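# Return fallen case upright to empty pallet spot

## Task

A pallet near the +y end of the track holds five closed cases standing lid up, arranged in two rows of three spots with one spot empty. The sixth case lies on its side on the floor next to the track, a few metres toward -y. Put that case into the empty spot standing lid up; the lid is the taped face, and the side arrows point up when it is right. The other five cases must still be standing in their rows at the end. If the spot can't be reached, a lid-up case is still worth something: better on the pallet, less good on the floor or table. Any case picked up from the floor must finish lid up. At the end the tools must have released and moved away; nothing may count on the robot holding it in place. In cam_pallet_north (the -y end of the track) and cam_pallet_south (the +y end), +y runs roughly to the right of the image.

## Robot and tools

Robot: two arms, left_arm and right_arm, each on its own carriage on one shared track that runs along y at x = 0. left_rail carries left_arm on the +y half (position_m 0.6 to 3 m); right_rail carries right_arm on the -y half (-3 to -0.6 m). Each arm base sits at x = 0, y = its carriage position, z = 0.04 m, facing +x. The names left and right do not refer to image sides. Each arm ends in a vacuum tool with four suction cups in two channels (a and b), no fingers.

Scene frame: fixed to the table, table top z = 0, +z up, +x the direction the arms face, +y to their left, y = 0 at track middle. The table starts at x = 0.50 m and exists only for y between -0.90 and 0.90; elsewhere the floor is 0.53 m below z = 0. The printed cup point position may be off from the true one, more so when the arm reaches far.

Cup point: centre of the four cup rims when free. Cups face along its own +z. In its own axes the cups are at x = -62 / +62 mm and y = -104.5 mm (channel a) / +104.5 mm (channel b); the rims cover 227 mm in x by 312 mm in y. Each cup is 103 mm wide.

Tool execute_actions takes {"actions": [...]}; actions run in sequence and each call returns state plus images from cam_high, cam_low, cam_pallet_north, cam_pallet_south, cam_left_wrist, cam_right_wrist. An empty list just reports. An action may contain:
- "rows": 1 to 15 rows, each used for one control step (1/30 s). Every row is one flat list of 16 numbers in [-1, 1] covering both arms: left dx, dy, dz, rx, ry, rz, left suction_a, suction_b, then the same eight for the right arm. dx..rz are an offset from the cup point's measured pose at the start of that action (for a call's first action, the last reported pose), expressed in the cup point's own axes, not relative to the previous row. Scale: 1.0 = 0.6 m for dx/dy/dz and 180 degrees for rx/ry/rz, which together form one rotation vector. Suction values: 0 off, anything above 0.01 on (1 = full); each channel keeps its last value, and a 0 is a real command, so repeat the current values for an arm you leave alone.
- "steps": 1 to 450, at least the number of rows, default 15. After the last row the arm keeps heading to that row's target, so give long moves enough steps.
- "until": stops the action early when all conditions hold, e.g. {"left_rail": {"position_status": ["!=", "moving"]}}; numbers need a comparison (=, !=, <, <=, >, >=). {"all": {"status": "ended"}} means nothing reads moving; {"any": {"status": "ended"}} means some motion in progress has ended. It does not halt the arms.
- "left_rail" / "right_rail": {"position_m": target place in metres, "speed_m_s": 0.01 to 1 (starts at 1, persists)} or {"stop": true}. Any out-of-range value or unknown name rejects the whole call.

Each step, the commanded pose is clipped to 100 mm and 16 degrees from the measured pose; damped IK follows, favouring position over orientation. Joint speed limits mean big moves may end short; send the remainder rather than trusting the hold. Ramp offsets gradually (adding 0.01 per row is about 0.18 m/s) so loads do not shake loose.

Carriages: rows never drive them. Send position_m, then wait with an until on position_status != moving before placing the tool somewhere in the scene. Acceleration is 2 m/s2; arrival is within 0.6 mm. A moving carriage shifts its arm's tool by the distance it travels. Status words: moving, done, stopped, contact_stop (held back with about 970 N; may roll back ~0.5 s, reread position), time_out (check for obstruction, resend), stopped_with_arm (its arm was held back or stopped; send followable rows first, then resend), stopped_for_other_arm (clearance check; move the arm away from the other, wait 30 steps after it stops, resend). position_answer not_taken means resend once standing. Arm commands are checked more strictly while a carriage moves.

Result lines: per-arm end_effector_position (m), end_effector_quat_wxyz, velocities; Hand target (current goal pose); Joint positions/velocities (rail, shoulder pan, shoulder lift, elbow, wrist 1, wrist 2, wrist 3); Wrist force and Wrist torque in the tool's own axes (offset up to ~10 N, noise, saturates ~200 N; "no reading" is fine); suction_measured_a/b (0 to 1; airtight above 0.83, cardboard lower, settles within ~1.3 s); part_present_a/b (on above 0.09, off below 0.07); "pose unreachable" means the clearance check altered or blocked that arm's command.

Gripping: press both cups of a channel flat on a smooth face with rims fully on the surface, away from edges, tape seams or gaps. About 381 N per sealed cup at reading 0.7. Cups compress up to 21 mm. Suction on a still tool can lift a resting object. While a part is present the controller assumes 11.5 kg carried. To release: lower in tiny steps until contact, then in one action turn both channels off and retract along the cup axis. If a cup grabs the table, switch that channel off. Handing over: set down, giving tool off first, lift clear, then the other turns on.

Avoid: arms touching each other (any part, including held objects), hard pushes; a torque fault (elbow 389, wrists 96.3, shoulders 664 N m) or 400 N force stops an arm 10 s. Do not drop, slam or knock items out of the work area, or tip the five standing cases.

zoom_image: {"camera": name, "region": [x0, y0, x1, y1]} pixels, up to 504x504, from the latest image. finished_scene: {"scene": n} ends the scene irrevocably once released and clear.

Each tool is called after ">>>" by a JSON object that holds its "op" and its "data".

## Session

>>> {"op": "execute_actions", "data": {"actions": []}}

Scene clock: 0.00 s.
left_arm: end_effector_position=(+0.8499, +0.8023, +0.4415) suction_measured_a=0.00 part_present_a=0 suction_measured_b=0.00 part_present_b=0 end_effector_quat_wxyz=(+0.001, +0.000, +1.000, -0.001) end_effector_velocity=(-0.000, +0.000, +0.000) end_effector_angular_velocity=(+0.000, -0.000, +0.000) | right_arm: end_effector_position=(+0.8497, -2.2418, +0.4413) suction_measured_a=0.00 part_present_a=0 suction_measured_b=0.00 part_present_b=0 end_effector_quat_wxyz=(+0.001, -0.000, +1.000, -0.000) end_effector_velocity=(+0.000, -0.000, -0.000) end_effector_angular_velocity=(+0.000, +0.000, -0.000)
Joint positions: left_arm=[ 0.803 -0.24  -1.5    2.091 -2.165 -1.572  1.331] | right_arm=[-2.243 -0.238 -1.5    2.092 -2.165 -1.571  1.333]
Joint velocities: left_arm=[ 0.  0. -0.  0.  0.  0. -0.] | right_arm=[ 0. -0.  0. -0.  0.  0. -0.]
Wrist force (N, on the end effector, along its own x y z axes, offset not removed): no reading
Wrist torque (N m, same axes, about the end effector's origin, offset not removed): no reading
Hand target (left_arm): +0.850, +0.802, +0.442; +0.001, +0.000, +1.000, -0.001
Hand target (right_arm): +0.850, -2.242, +0.441; +0.001, -0.000, +1.000, -0.000
left_rail: position_m=0.803 position_m_goal=0.803 speed_m_s=1.00 position_status=done position_answer=taken refusals=0
right_rail: position_m=-2.243 position_m_goal=-2.243 speed_m_s=1.00 position_status=done position_answer=taken refusals=0

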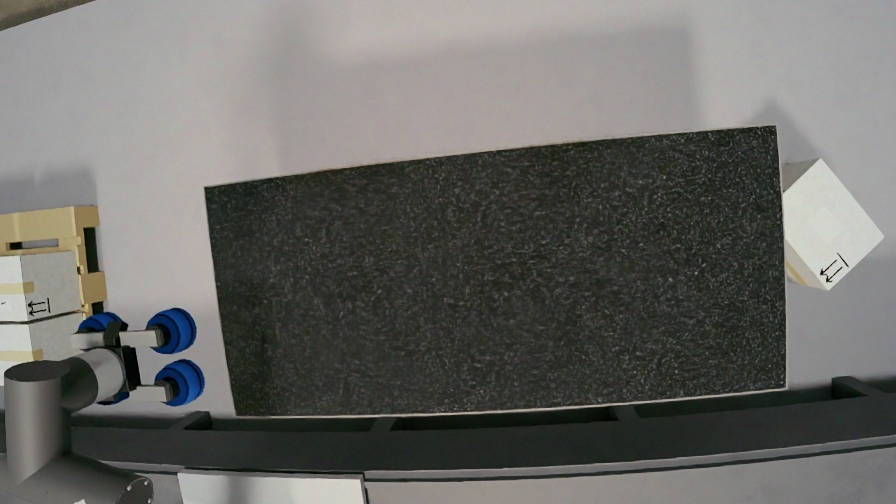

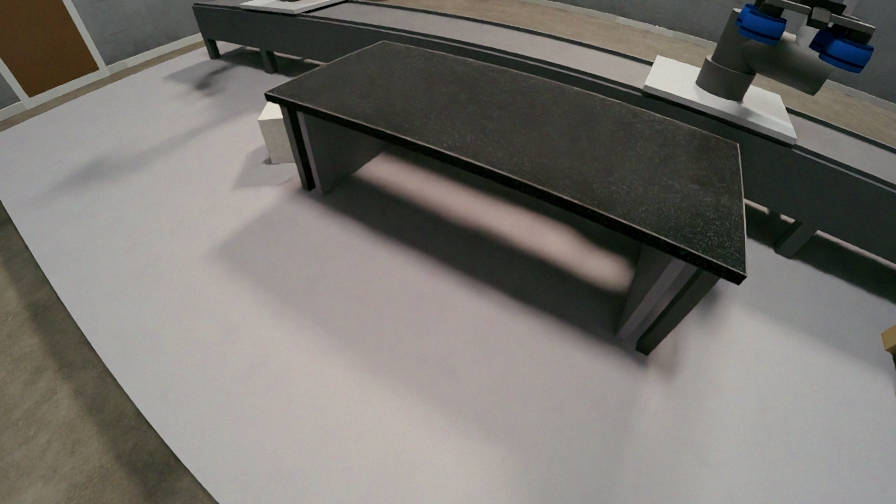

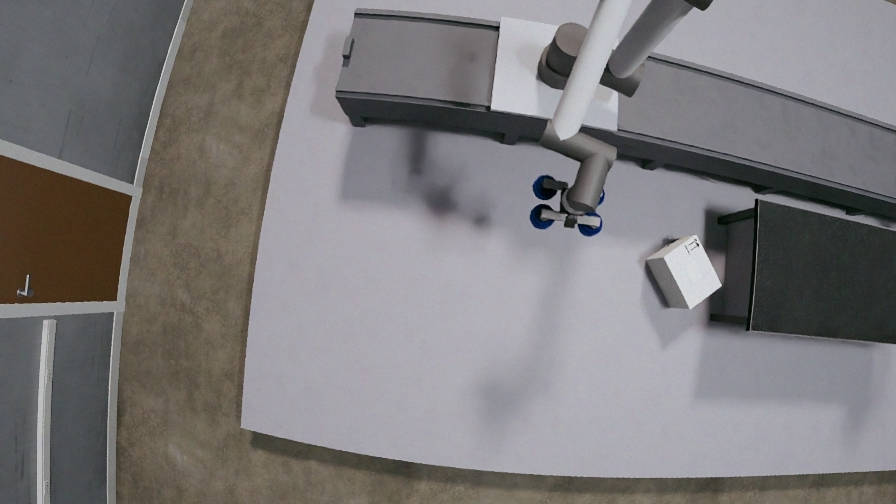

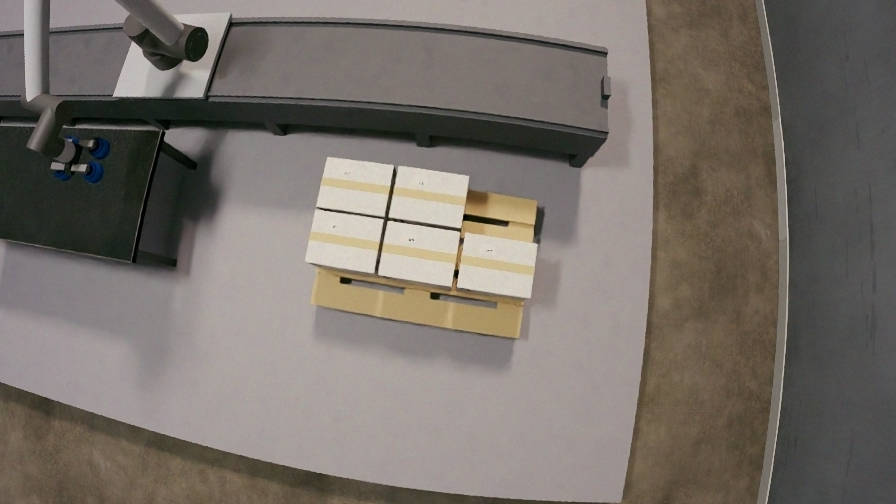

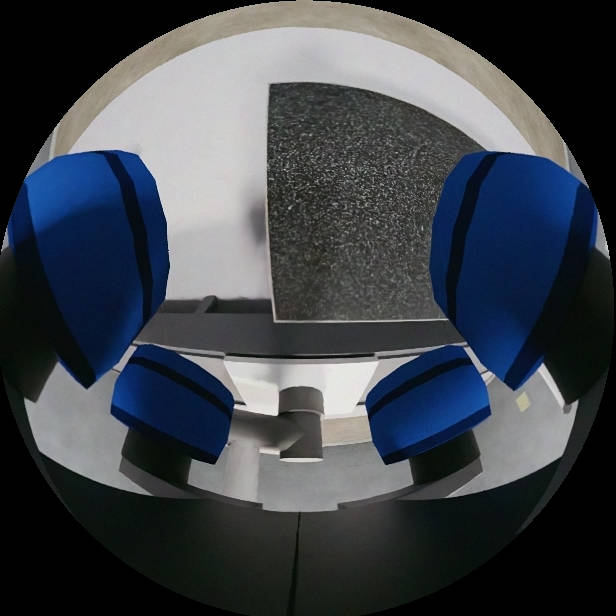

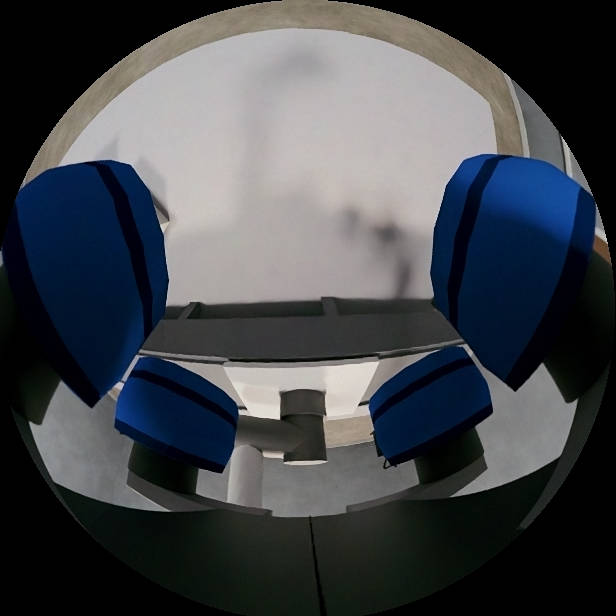

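>>> {"op": "execute_actions", "data": {"actions": [{"right_rail":{"position_m":-1.5},"rows":[[0,0,0,0,0,0,0,0,-0.23,0.4,0.6,0,0,0,0,0]],"steps":90}]}}

>>> {"op": "zoom_image", "data": {"camera": "cam_pallet_north", "region": [580,180,800,340]}}

Scene clock: 8.30 s.
left_arm: end_effector_position=(+0.8499, +0.8023, +0.4415) suction_measured_a=0.00 part_present_a=0 suction_measured_b=0.00 part_present_b=0 end_effector_quat_wxyz=(+0.001, +0.000, +1.000, -0.001) end_effector_velocity=(-0.000, +0.000, +0.000) end_effector_angular_velocity=(-0.000, -0.000, +0.000) | right_arm: end_effector_position=(+0.9881, -1.2589, +0.0817) suction_measured_a=0.00 part_present_a=0 suction_measured_b=0.00 part_present_b=0 end_effector_quat_wxyz=(+0.001, -0.000, +1.000, -0.000) end_effector_velocity=(-0.000, +0.000, -0.000) end_effector_angular_velocity=(-0.000, +0.000, +0.000)
Joint positions: left_arm=[ 0.803 -0.24  -1.5    2.091 -2.165 -1.572  1.331] | right_arm=[-1.5    0.04  -0.994  2.037 -2.615 -1.571  1.611]
Joint velocities: left_arm=[ 0.  0. -0.  0.  0. -0. -0.] | right_arm=[ 0.  0.  0. -0.  0. -0.  0.]
Wrist force (N, on the end effector, along its own x y z axes, offset not removed): left_arm=[5.6 -1.2 -0.8] | right_arm=[-1.5 -4.4 -0.2]
Wrist torque (N m, same axes, about the end effector's origin, offset not removed): left_arm=[-0.52 -0.75 -0.07] | right_arm=[-0.56 -0.02 -0.18]
Hand target (left_arm): +0.850, +0.802, +0.442; +0.001, +0.000, +1.000, -0.001
Hand target (right_arm): +0.988, -1.259, +0.082; +0.001, -0.000, +1.000, -0.000
Off the commanded pose (left_arm): 0.000 m, 0 deg.
Off the commanded pose (right_arm): 0.000 m, 0 deg.
left_rail: position_m=0.803 position_m_goal=0.803 speed_m_s=1.00 position_status=done position_answer=taken refusals=0
right_rail: position_m=-1.500 position_m_goal=-1.500 speed_m_s=1.00 position_status=done position_answer=taken refusals=0

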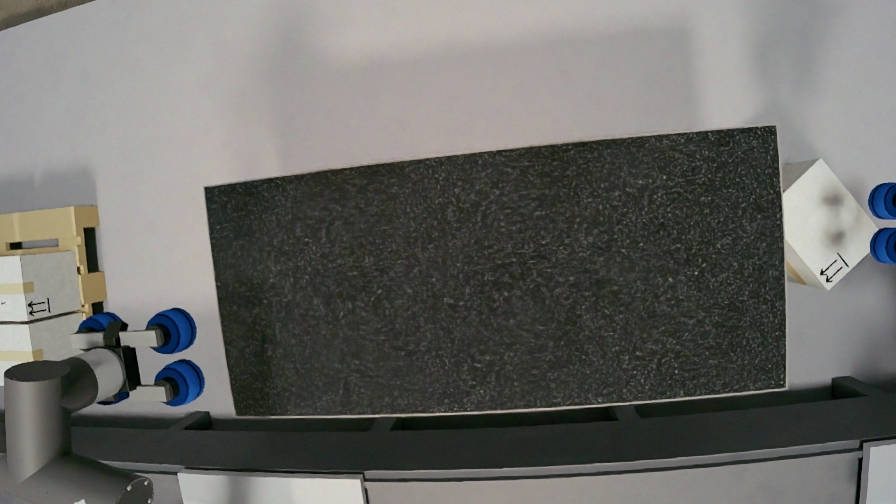

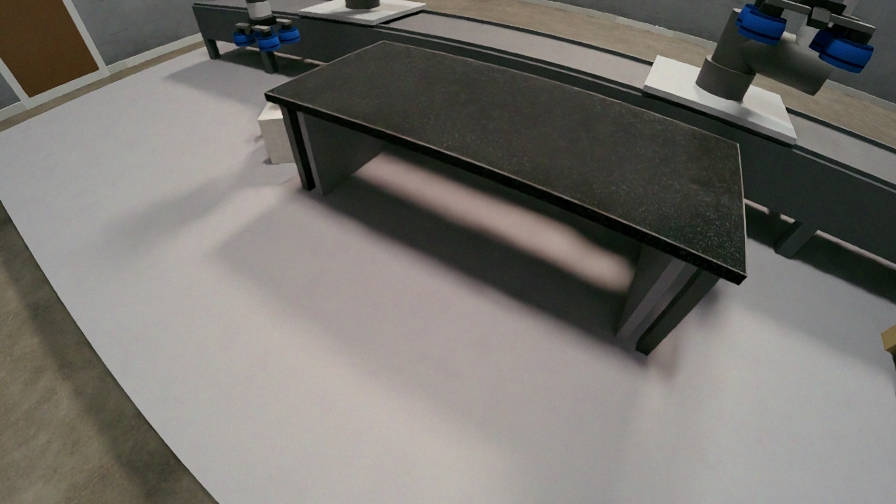

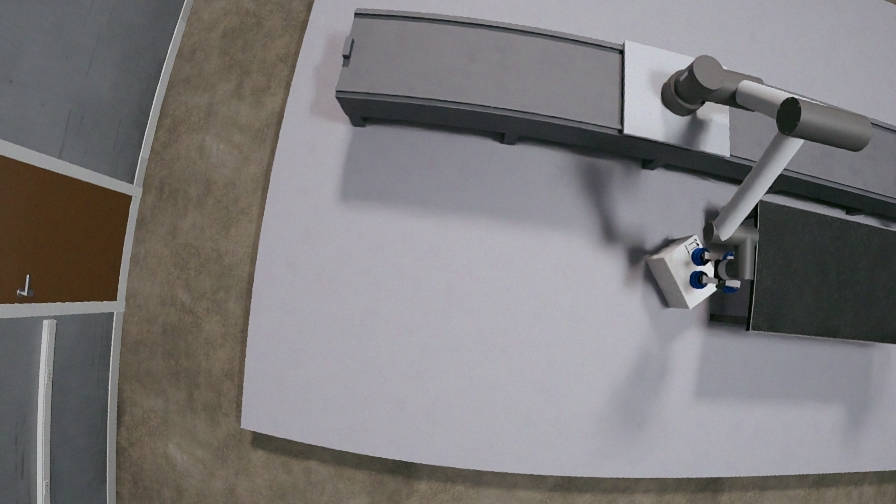

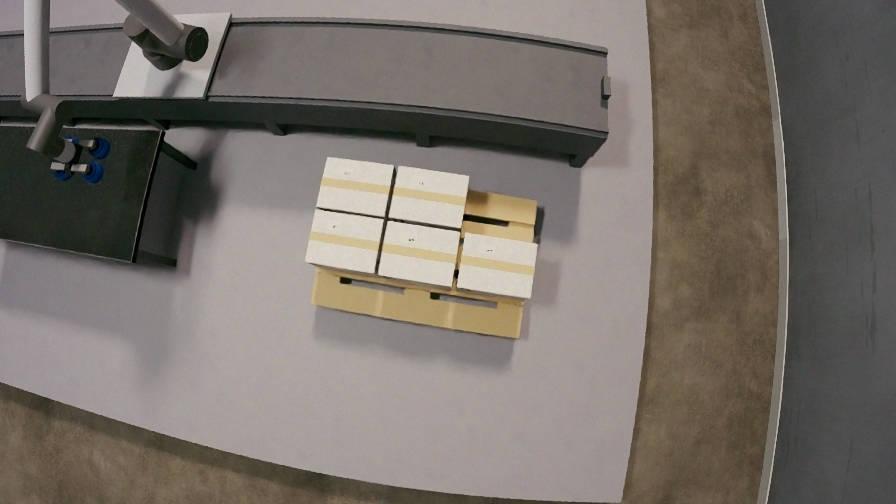

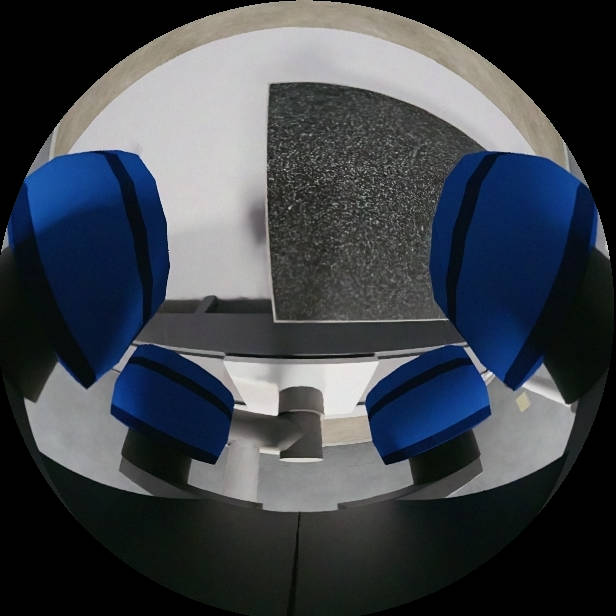

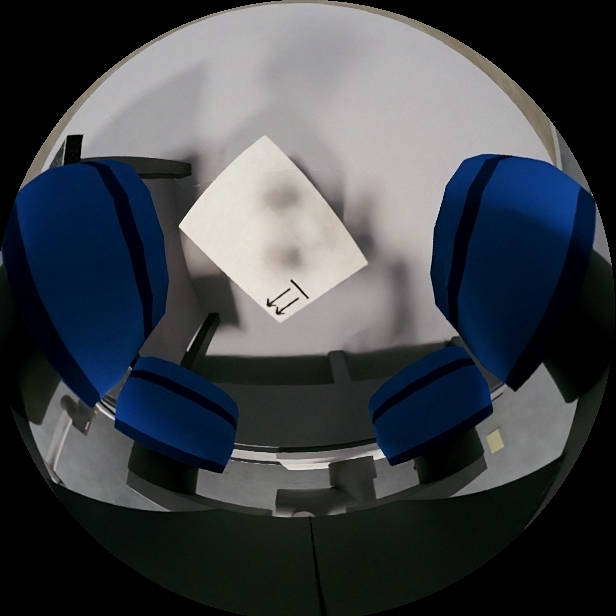

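Region (580, 180, 800, 340) of cam_pallet_north's 896x504 image, scaled by 2.291, with more detail than that image has; it fills the top 367 rows of this view, and the rest is white.

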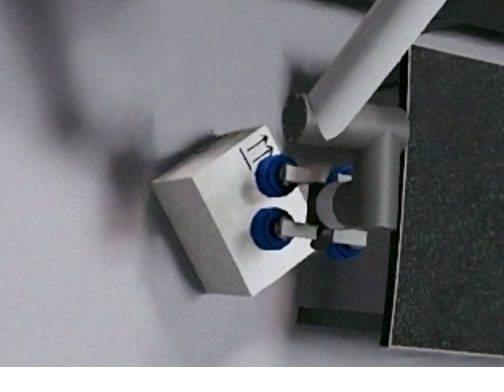

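>>> {"op": "execute_actions", "data": {"actions": [{"rows":[[0,0,0,0,0,0,0,0,0.03,0.125,0.3,0,0,0.278,0,0]],"steps":75}]}}

>>> {"op": "zoom_image", "data": {"camera": "cam_pallet_north", "region": [580,180,800,340]}}

Scene clock: 21.13 s.
left_arm: end_effector_position=(+0.8499, +0.8023, +0.4415) suction_measured_a=0.00 part_present_a=0 suction_measured_b=0.00 part_present_b=0 end_effector_quat_wxyz=(+0.001, +0.000, +1.000, -0.001) end_effector_velocity=(+0.000, -0.000, -0.000) end_effector_angular_velocity=(+0.000, +0.000, -0.000) | right_arm: end_effector_position=(+0.9703, -1.1840, -0.0983) suction_measured_a=0.00 part_present_a=0 suction_measured_b=0.00 part_present_b=0 end_effector_quat_wxyz=(+0.001, +0.423, +0.906, +0.000) end_effector_velocity=(-0.000, +0.000, -0.000) end_effector_angular_velocity=(-0.000, +0.000, +0.000)
Joint positions: left_arm=[ 0.803 -0.24  -1.5    2.091 -2.165 -1.572  1.331] | right_arm=[-1.5    0.117 -0.779  2.033 -2.826 -1.571  2.561]
Joint velocities: left_arm=[ 0. -0.  0. -0.  0. -0.  0.] | right_arm=[ 0.  0.  0. -0. -0.  0.  0.]
Wrist force (N, on the end effector, along its own x y z axes, offset not removed): left_arm=[1.8 2.3 0.4] | right_arm=[-3.7 -4.5 -0.5]
Wrist torque (N m, same axes, about the end effector's origin, offset not removed): left_arm=[-0.16 -0.27 -0.17] | right_arm=[-0.58 0.16 -0.13]
Hand target (left_arm): +0.850, +0.802, +0.442; +0.001, +0.000, +1.000, -0.001
Hand target (right_arm): +0.970, -1.184, -0.098; +0.001, +0.423, +0.906, +0.000
Off the commanded pose (left_arm): 0.000 m, 0 deg.
Off the commanded pose (right_arm): 0.000 m, 0 deg.
left_rail: position_m=0.803 position_m_goal=0.803 speed_m_s=1.00 position_status=done position_answer=taken refusals=0
right_rail: position_m=-1.500 position_m_goal=-1.500 speed_m_s=1.00 position_status=done position_answer=taken refusals=0

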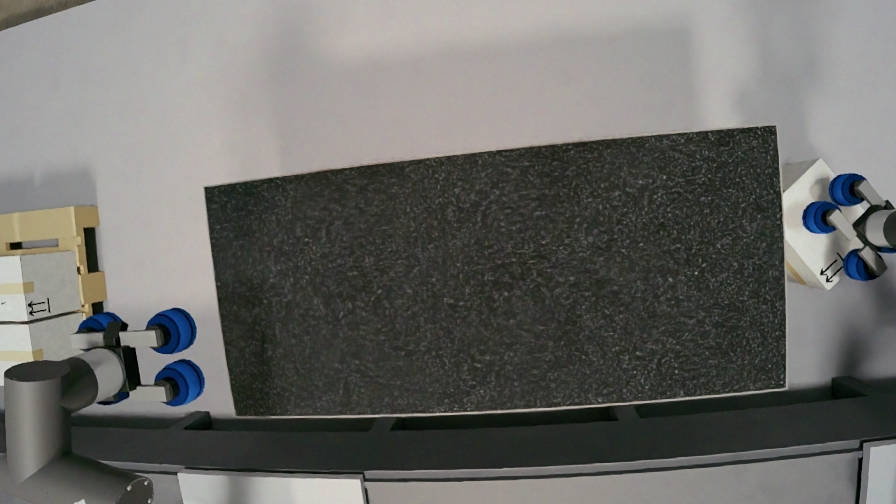

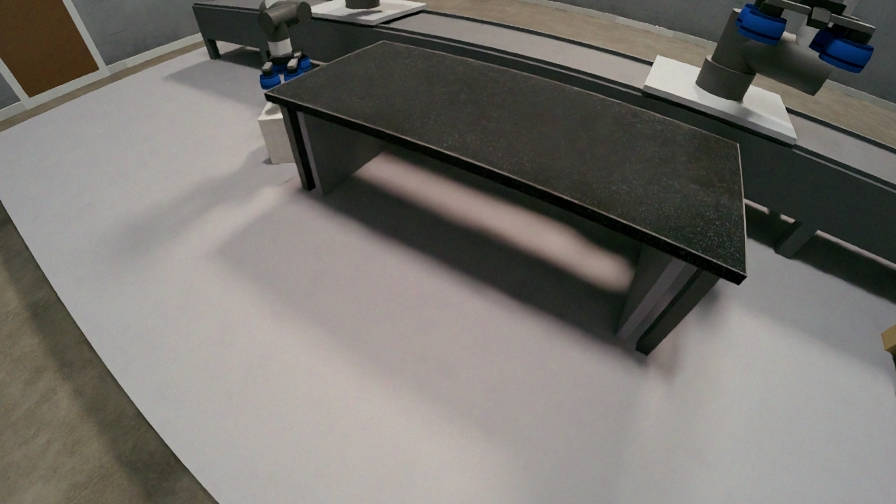

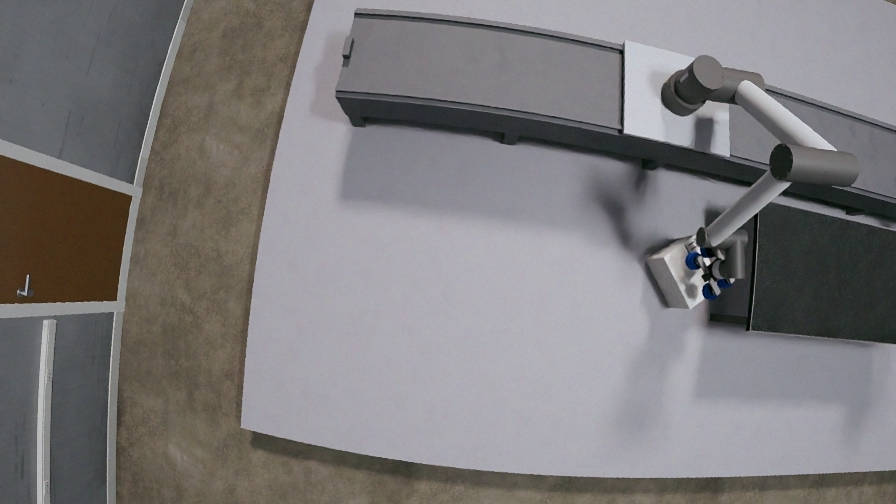

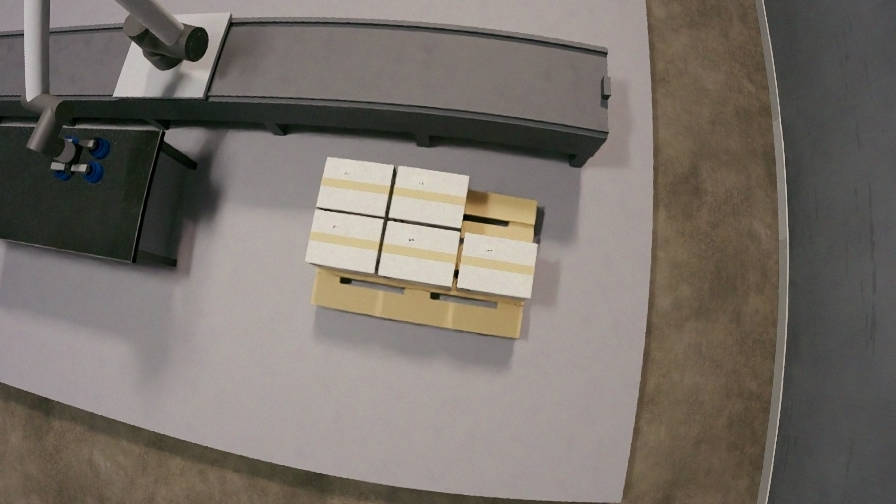

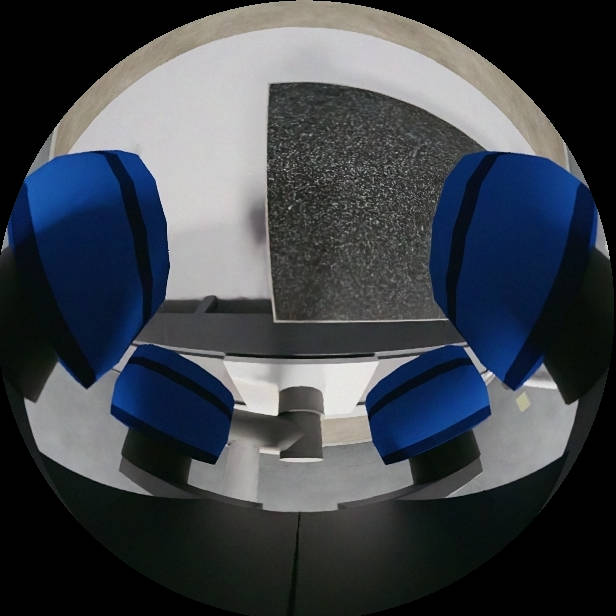

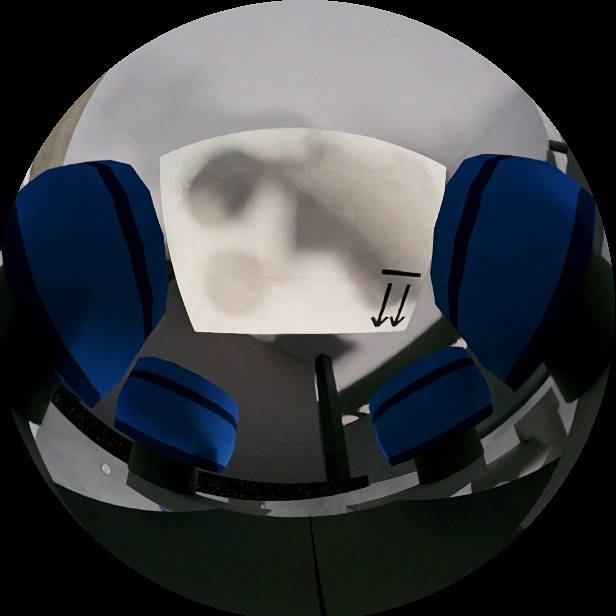

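Region (580, 180, 800, 340) of cam_pallet_north's 896x504 image, scaled by 2.291, with more detail than that image has; it fills the top 367 rows of this view, and the rest is white.

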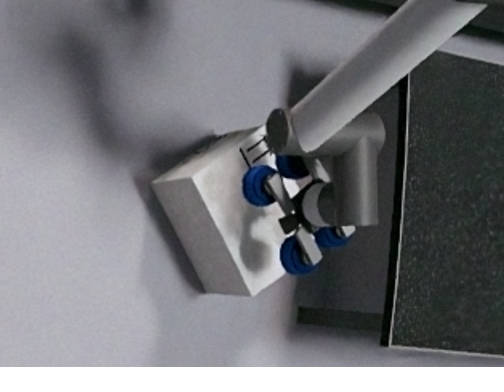

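>>> {"op": "execute_actions", "data": {"actions": [{"rows":[[0,0,0,0,0,0,0,0,-0.05,0,0.2,0,0,0,0,0]],"steps":40},{"rows":[[0,0,0,0,0,0,0,0,0,0,0.03,0,0,0,1,1],[0,0,0,0,0,0,0,0,0,0,0.05,0,0,0,1,1],[0,0,0,0,0,0,0,0,0,0,0.07,0,0,0,1,1]],"steps":55}]}}

Scene clock: 29.90 s.
left_arm: end_effector_position=(+0.8499, +0.8023, +0.4415) suction_measured_a=0.00 part_present_a=0 suction_measured_b=0.00 part_present_b=0 end_effector_quat_wxyz=(+0.001, +0.000, +1.000, -0.001) end_effector_velocity=(+0.000, -0.000, -0.000) end_effector_angular_velocity=(+0.000, +0.000, -0.000) | right_arm: end_effector_position=(+0.9898, -1.2070, -0.2603) suction_measured_a=0.94 part_present_a=1 suction_measured_b=0.94 part_present_b=1 end_effector_quat_wxyz=(+0.001, +0.423, +0.906, +0.000) end_effector_velocity=(-0.000, +0.000, -0.000) end_effector_angular_velocity=(-0.000, +0.000, -0.000)
Joint positions: left_arm=[ 0.803 -0.24  -1.5    2.091 -2.165 -1.572  1.331] | right_arm=[-1.5    0.092 -0.575  1.967 -2.965 -1.571  2.536]
Joint velocities: left_arm=[ 0. -0.  0. -0.  0.  0.  0.] | right_arm=[-0.  0.  0.  0. -0. -0.  0.]
Wrist force (N, on the end effector, along its own x y z axes, offset not removed): left_arm=[-0.6 -3.0 -1.2] | right_arm=[-3.5 -10.7 -41.4]
Wrist torque (N m, same axes, about the end effector's origin, offset not removed): left_arm=[-0.77 -0.03 -0.08] | right_arm=[-3.41 -0.83 -0.04]
Hand target (left_arm): +0.850, +0.802, +0.442; +0.001, +0.000, +1.000, -0.001
Hand target (right_arm): +0.990, -1.207, -0.260; +0.001, +0.423, +0.906, +0.000
Off the commanded pose (left_arm): 0.000 m, 0 deg.
Off the commanded pose (right_arm): 0.000 m, 0 deg.
left_rail: position_m=0.803 position_m_goal=0.803 speed_m_s=1.00 position_status=done position_answer=taken refusals=0
right_rail: position_m=-1.500 position_m_goal=-1.500 speed_m_s=1.00 position_status=done position_answer=taken refusals=0

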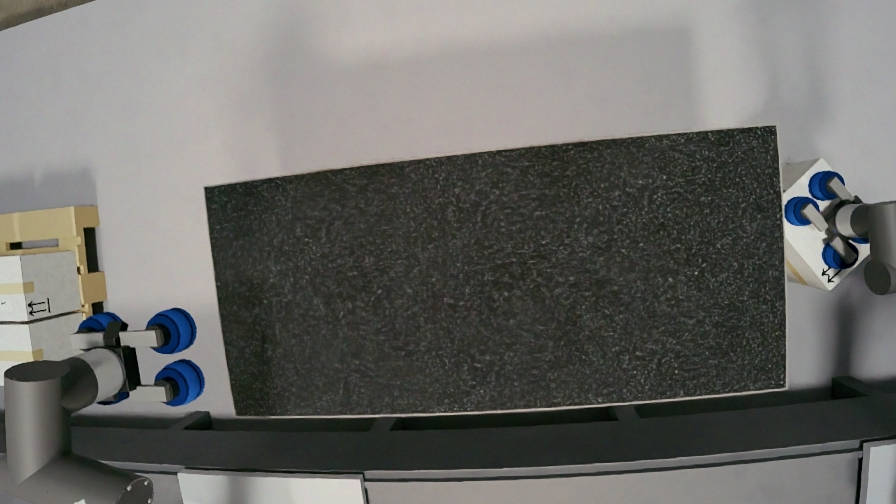

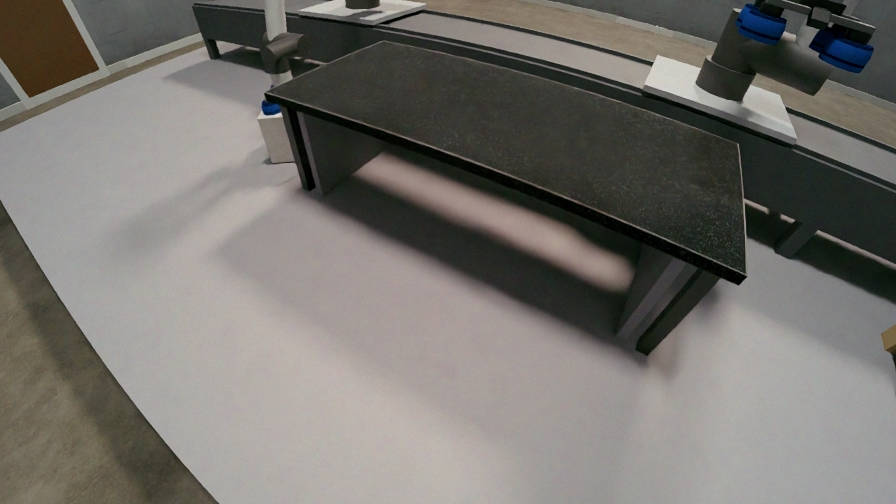

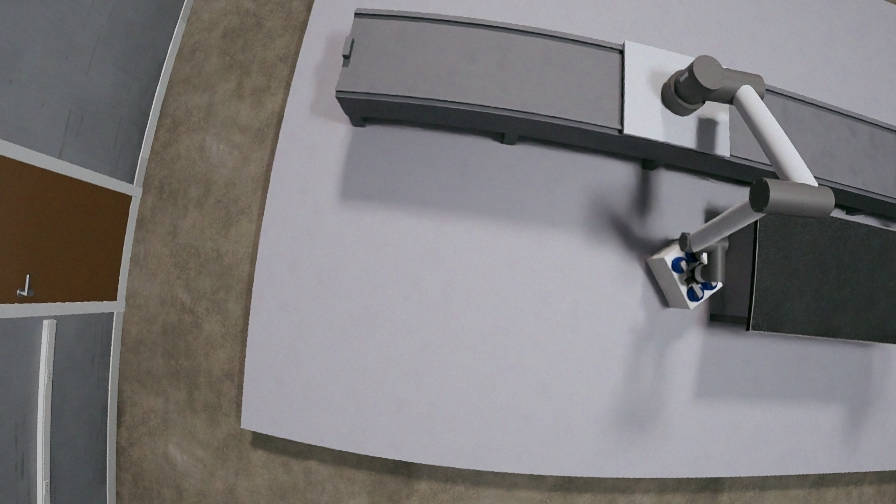

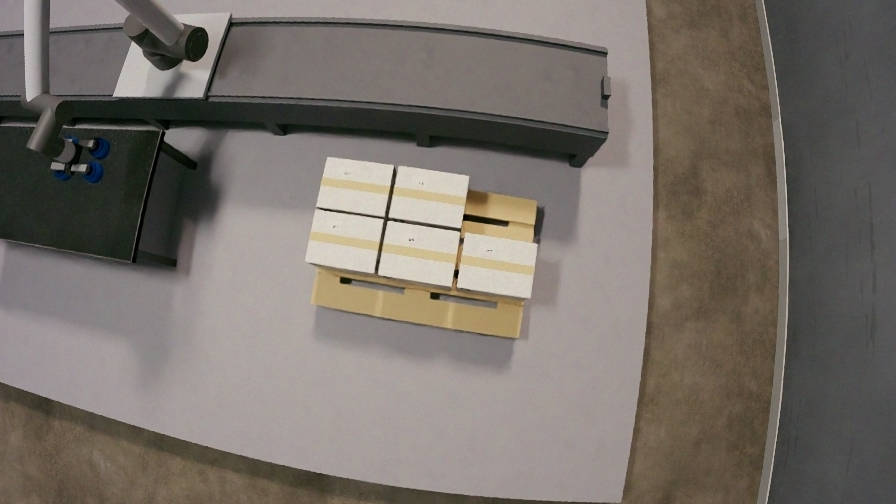

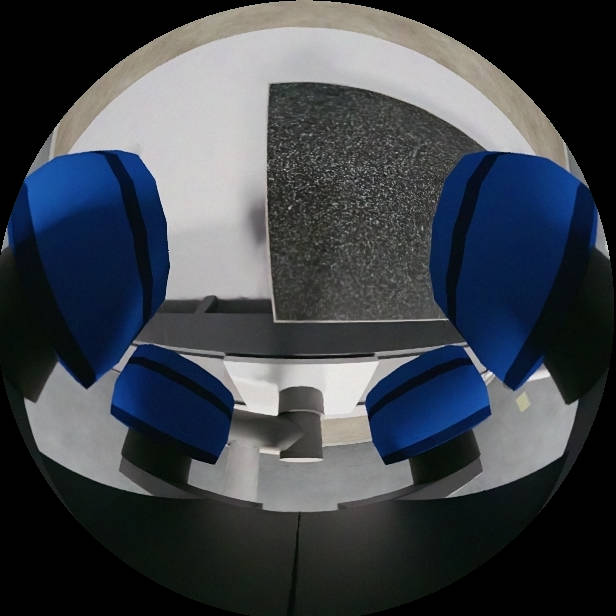

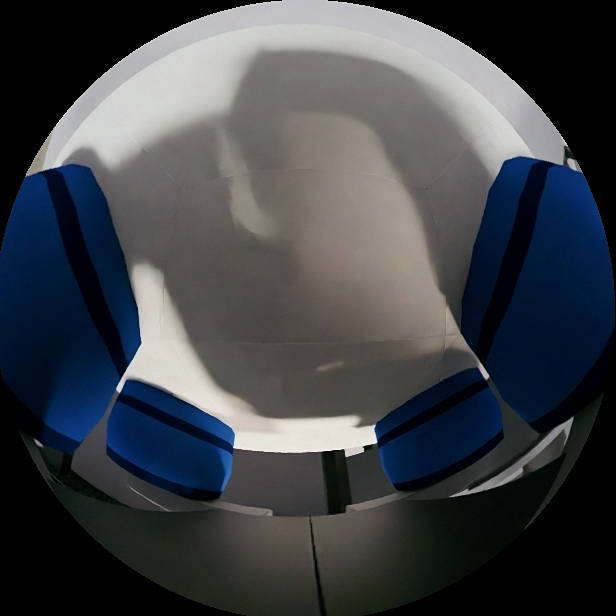

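>>> {"op": "execute_actions", "data": {"actions": [{"rows":[[0,0,0,0,0,0,0,0,0,0,-0.02,0,0,0,1,1],[0,0,0,0,0,0,0,0,-0.01,-0.02,-0.05,0,0,0,1,1],[0,0,0,0,0,0,0,0,-0.04,-0.08,-0.1,0,0,0,1,1],[0,0,0,0,0,0,0,0,-0.08,-0.15,-0.2,0,0,0,1,1],[0,0,0,0,0,0,0,0,-0.107,-0.25,-0.4,0,0,0,1,1],[0,0,0,0,0,0,0,0,-0.107,-0.39,-0.7,0,0,0,1,1],[0,0,0,0,0,0,0,0,-0.107,-0.39,-1,0,0,0,1,1]],"steps":90},{"rows":[[0,0,0,0,0,0,0,0,0,0,0,0,0,0.72,1,1]],"steps":90},{"rows":[[0,0,0,0,0,0,0,0,0,0,0,0,0.5,0,1,1]],"steps":120}]}}

Scene clock: 49.13 s.
left_arm: end_effector_position=(+0.8499, +0.8023, +0.4415) suction_measured_a=0.00 part_present_a=0 suction_measured_b=0.00 part_present_b=0 end_effector_quat_wxyz=(+0.001, +0.000, +1.000, -0.001) end_effector_velocity=(-0.000, +0.000, +0.000) end_effector_angular_velocity=(-0.000, -0.000, +0.000) | right_arm: end_effector_position=(+0.8521, -1.4064, +0.3407) suction_measured_a=0.94 part_present_a=1 suction_measured_b=0.94 part_present_b=1 end_effector_quat_wxyz=(-0.002, +0.726, +0.001, +0.687) end_effector_velocity=(-0.000, +0.000, +0.000) end_effector_angular_velocity=(-0.000, -0.000, +0.000)
Joint positions: left_arm=[ 0.803 -0.24  -1.5    2.091 -2.165 -1.572  1.331] | right_arm=[-1.5   -0.197 -0.852  2.48  -4.713 -1.369  4.702]
Joint velocities: left_arm=[ 0.  0. -0.  0.  0.  0.  0.] | right_arm=[ 0.  0. -0.  0.  0.  0. -0.]
Wrist force (N, on the end effector, along its own x y z axes, offset not removed): left_arm=[1.3 -3.1 -4.4] | right_arm=[37.0 -8.8 1.5]
Wrist torque (N m, same axes, about the end effector's origin, offset not removed): left_arm=[-0.70 -0.18 -0.12] | right_arm=[-1.47 4.73 -2.04]
Hand target (left_arm): +0.850, +0.802, +0.442; +0.001, +0.000, +1.000, -0.001
Hand target (right_arm): +0.852, -1.406, +0.341; -0.002, +0.726, +0.001, +0.687
Off the commanded pose (left_arm): 0.000 m, 0 deg.
Off the commanded pose (right_arm): 0.002 m, 3 deg.
left_rail: position_m=0.803 position_m_goal=0.803 speed_m_s=1.00 position_status=done position_answer=taken refusals=0
right_rail: position_m=-1.500 position_m_goal=-1.500 speed_m_s=1.00 position_status=done position_answer=taken refusals=0
joint sent to its limit (right arm) — the command would take joint 5 (wrist 1) past its lower limit, so that joint was sent only as far as its limit.

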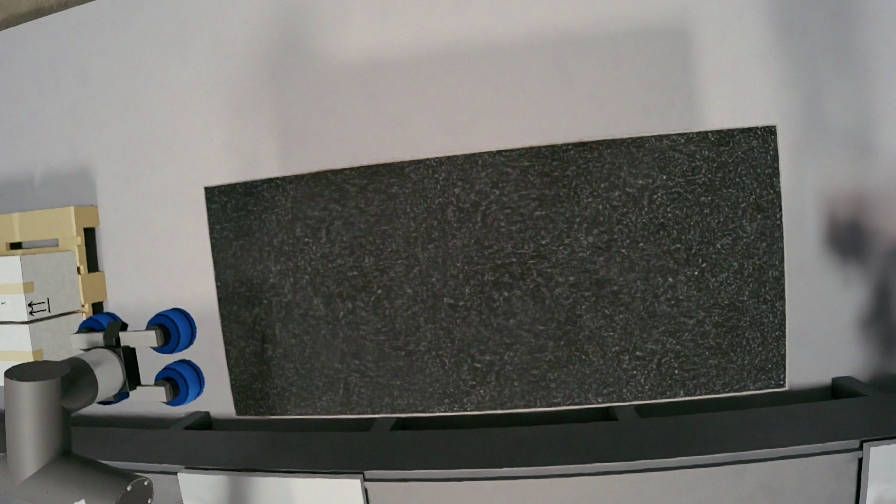

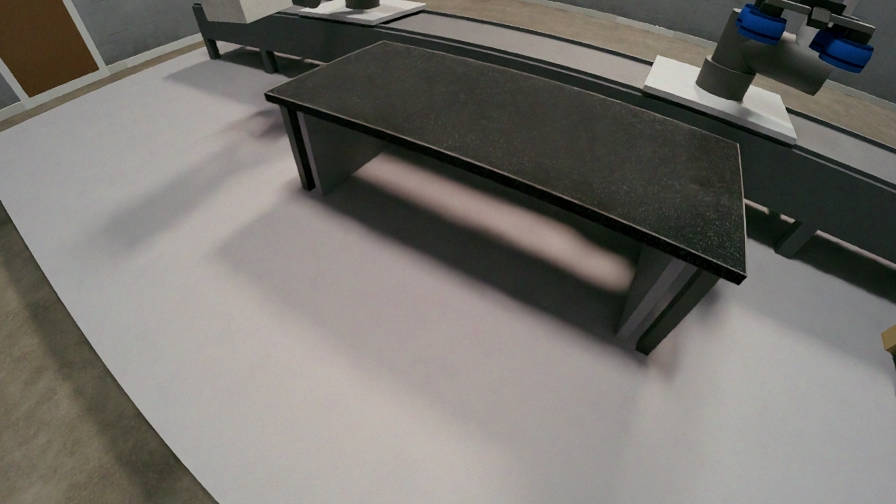

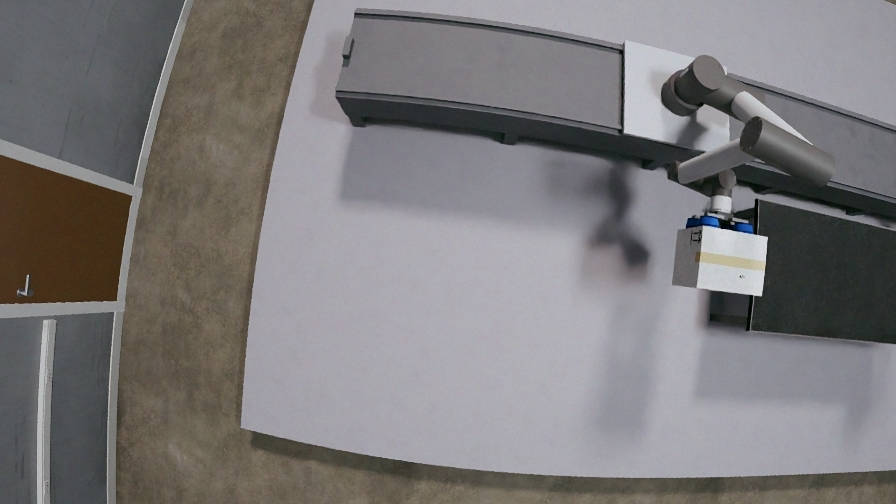

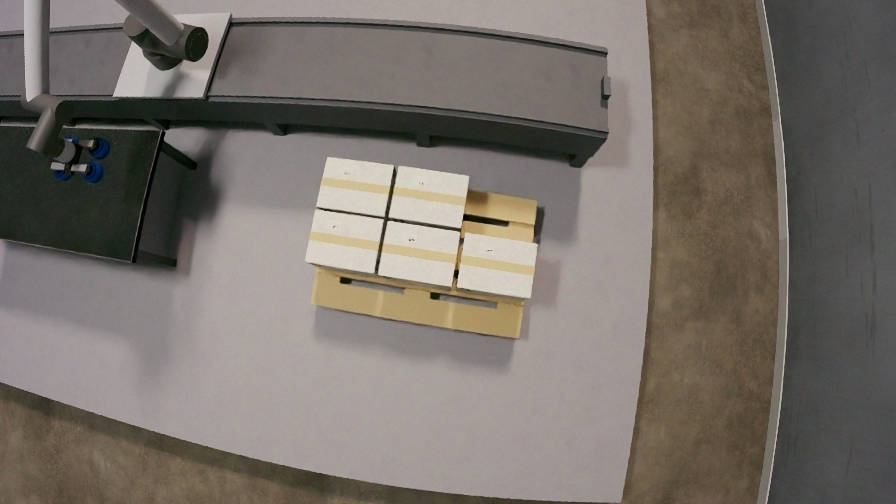

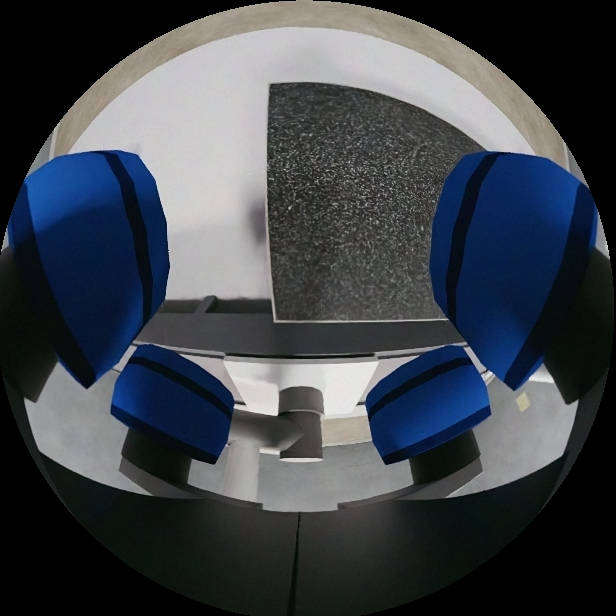

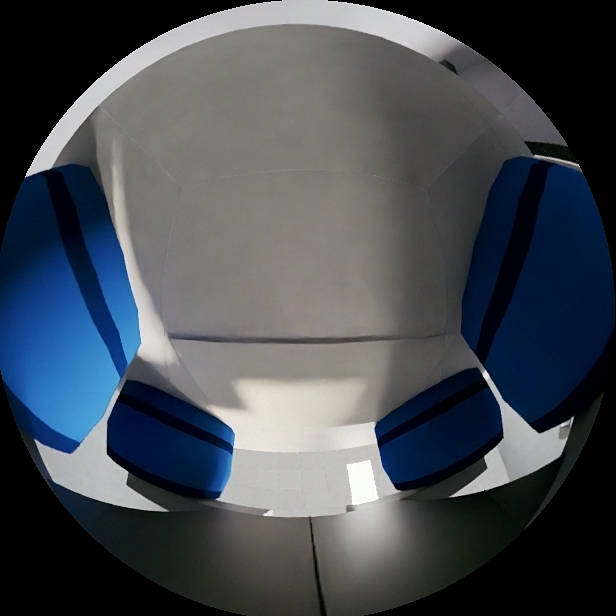

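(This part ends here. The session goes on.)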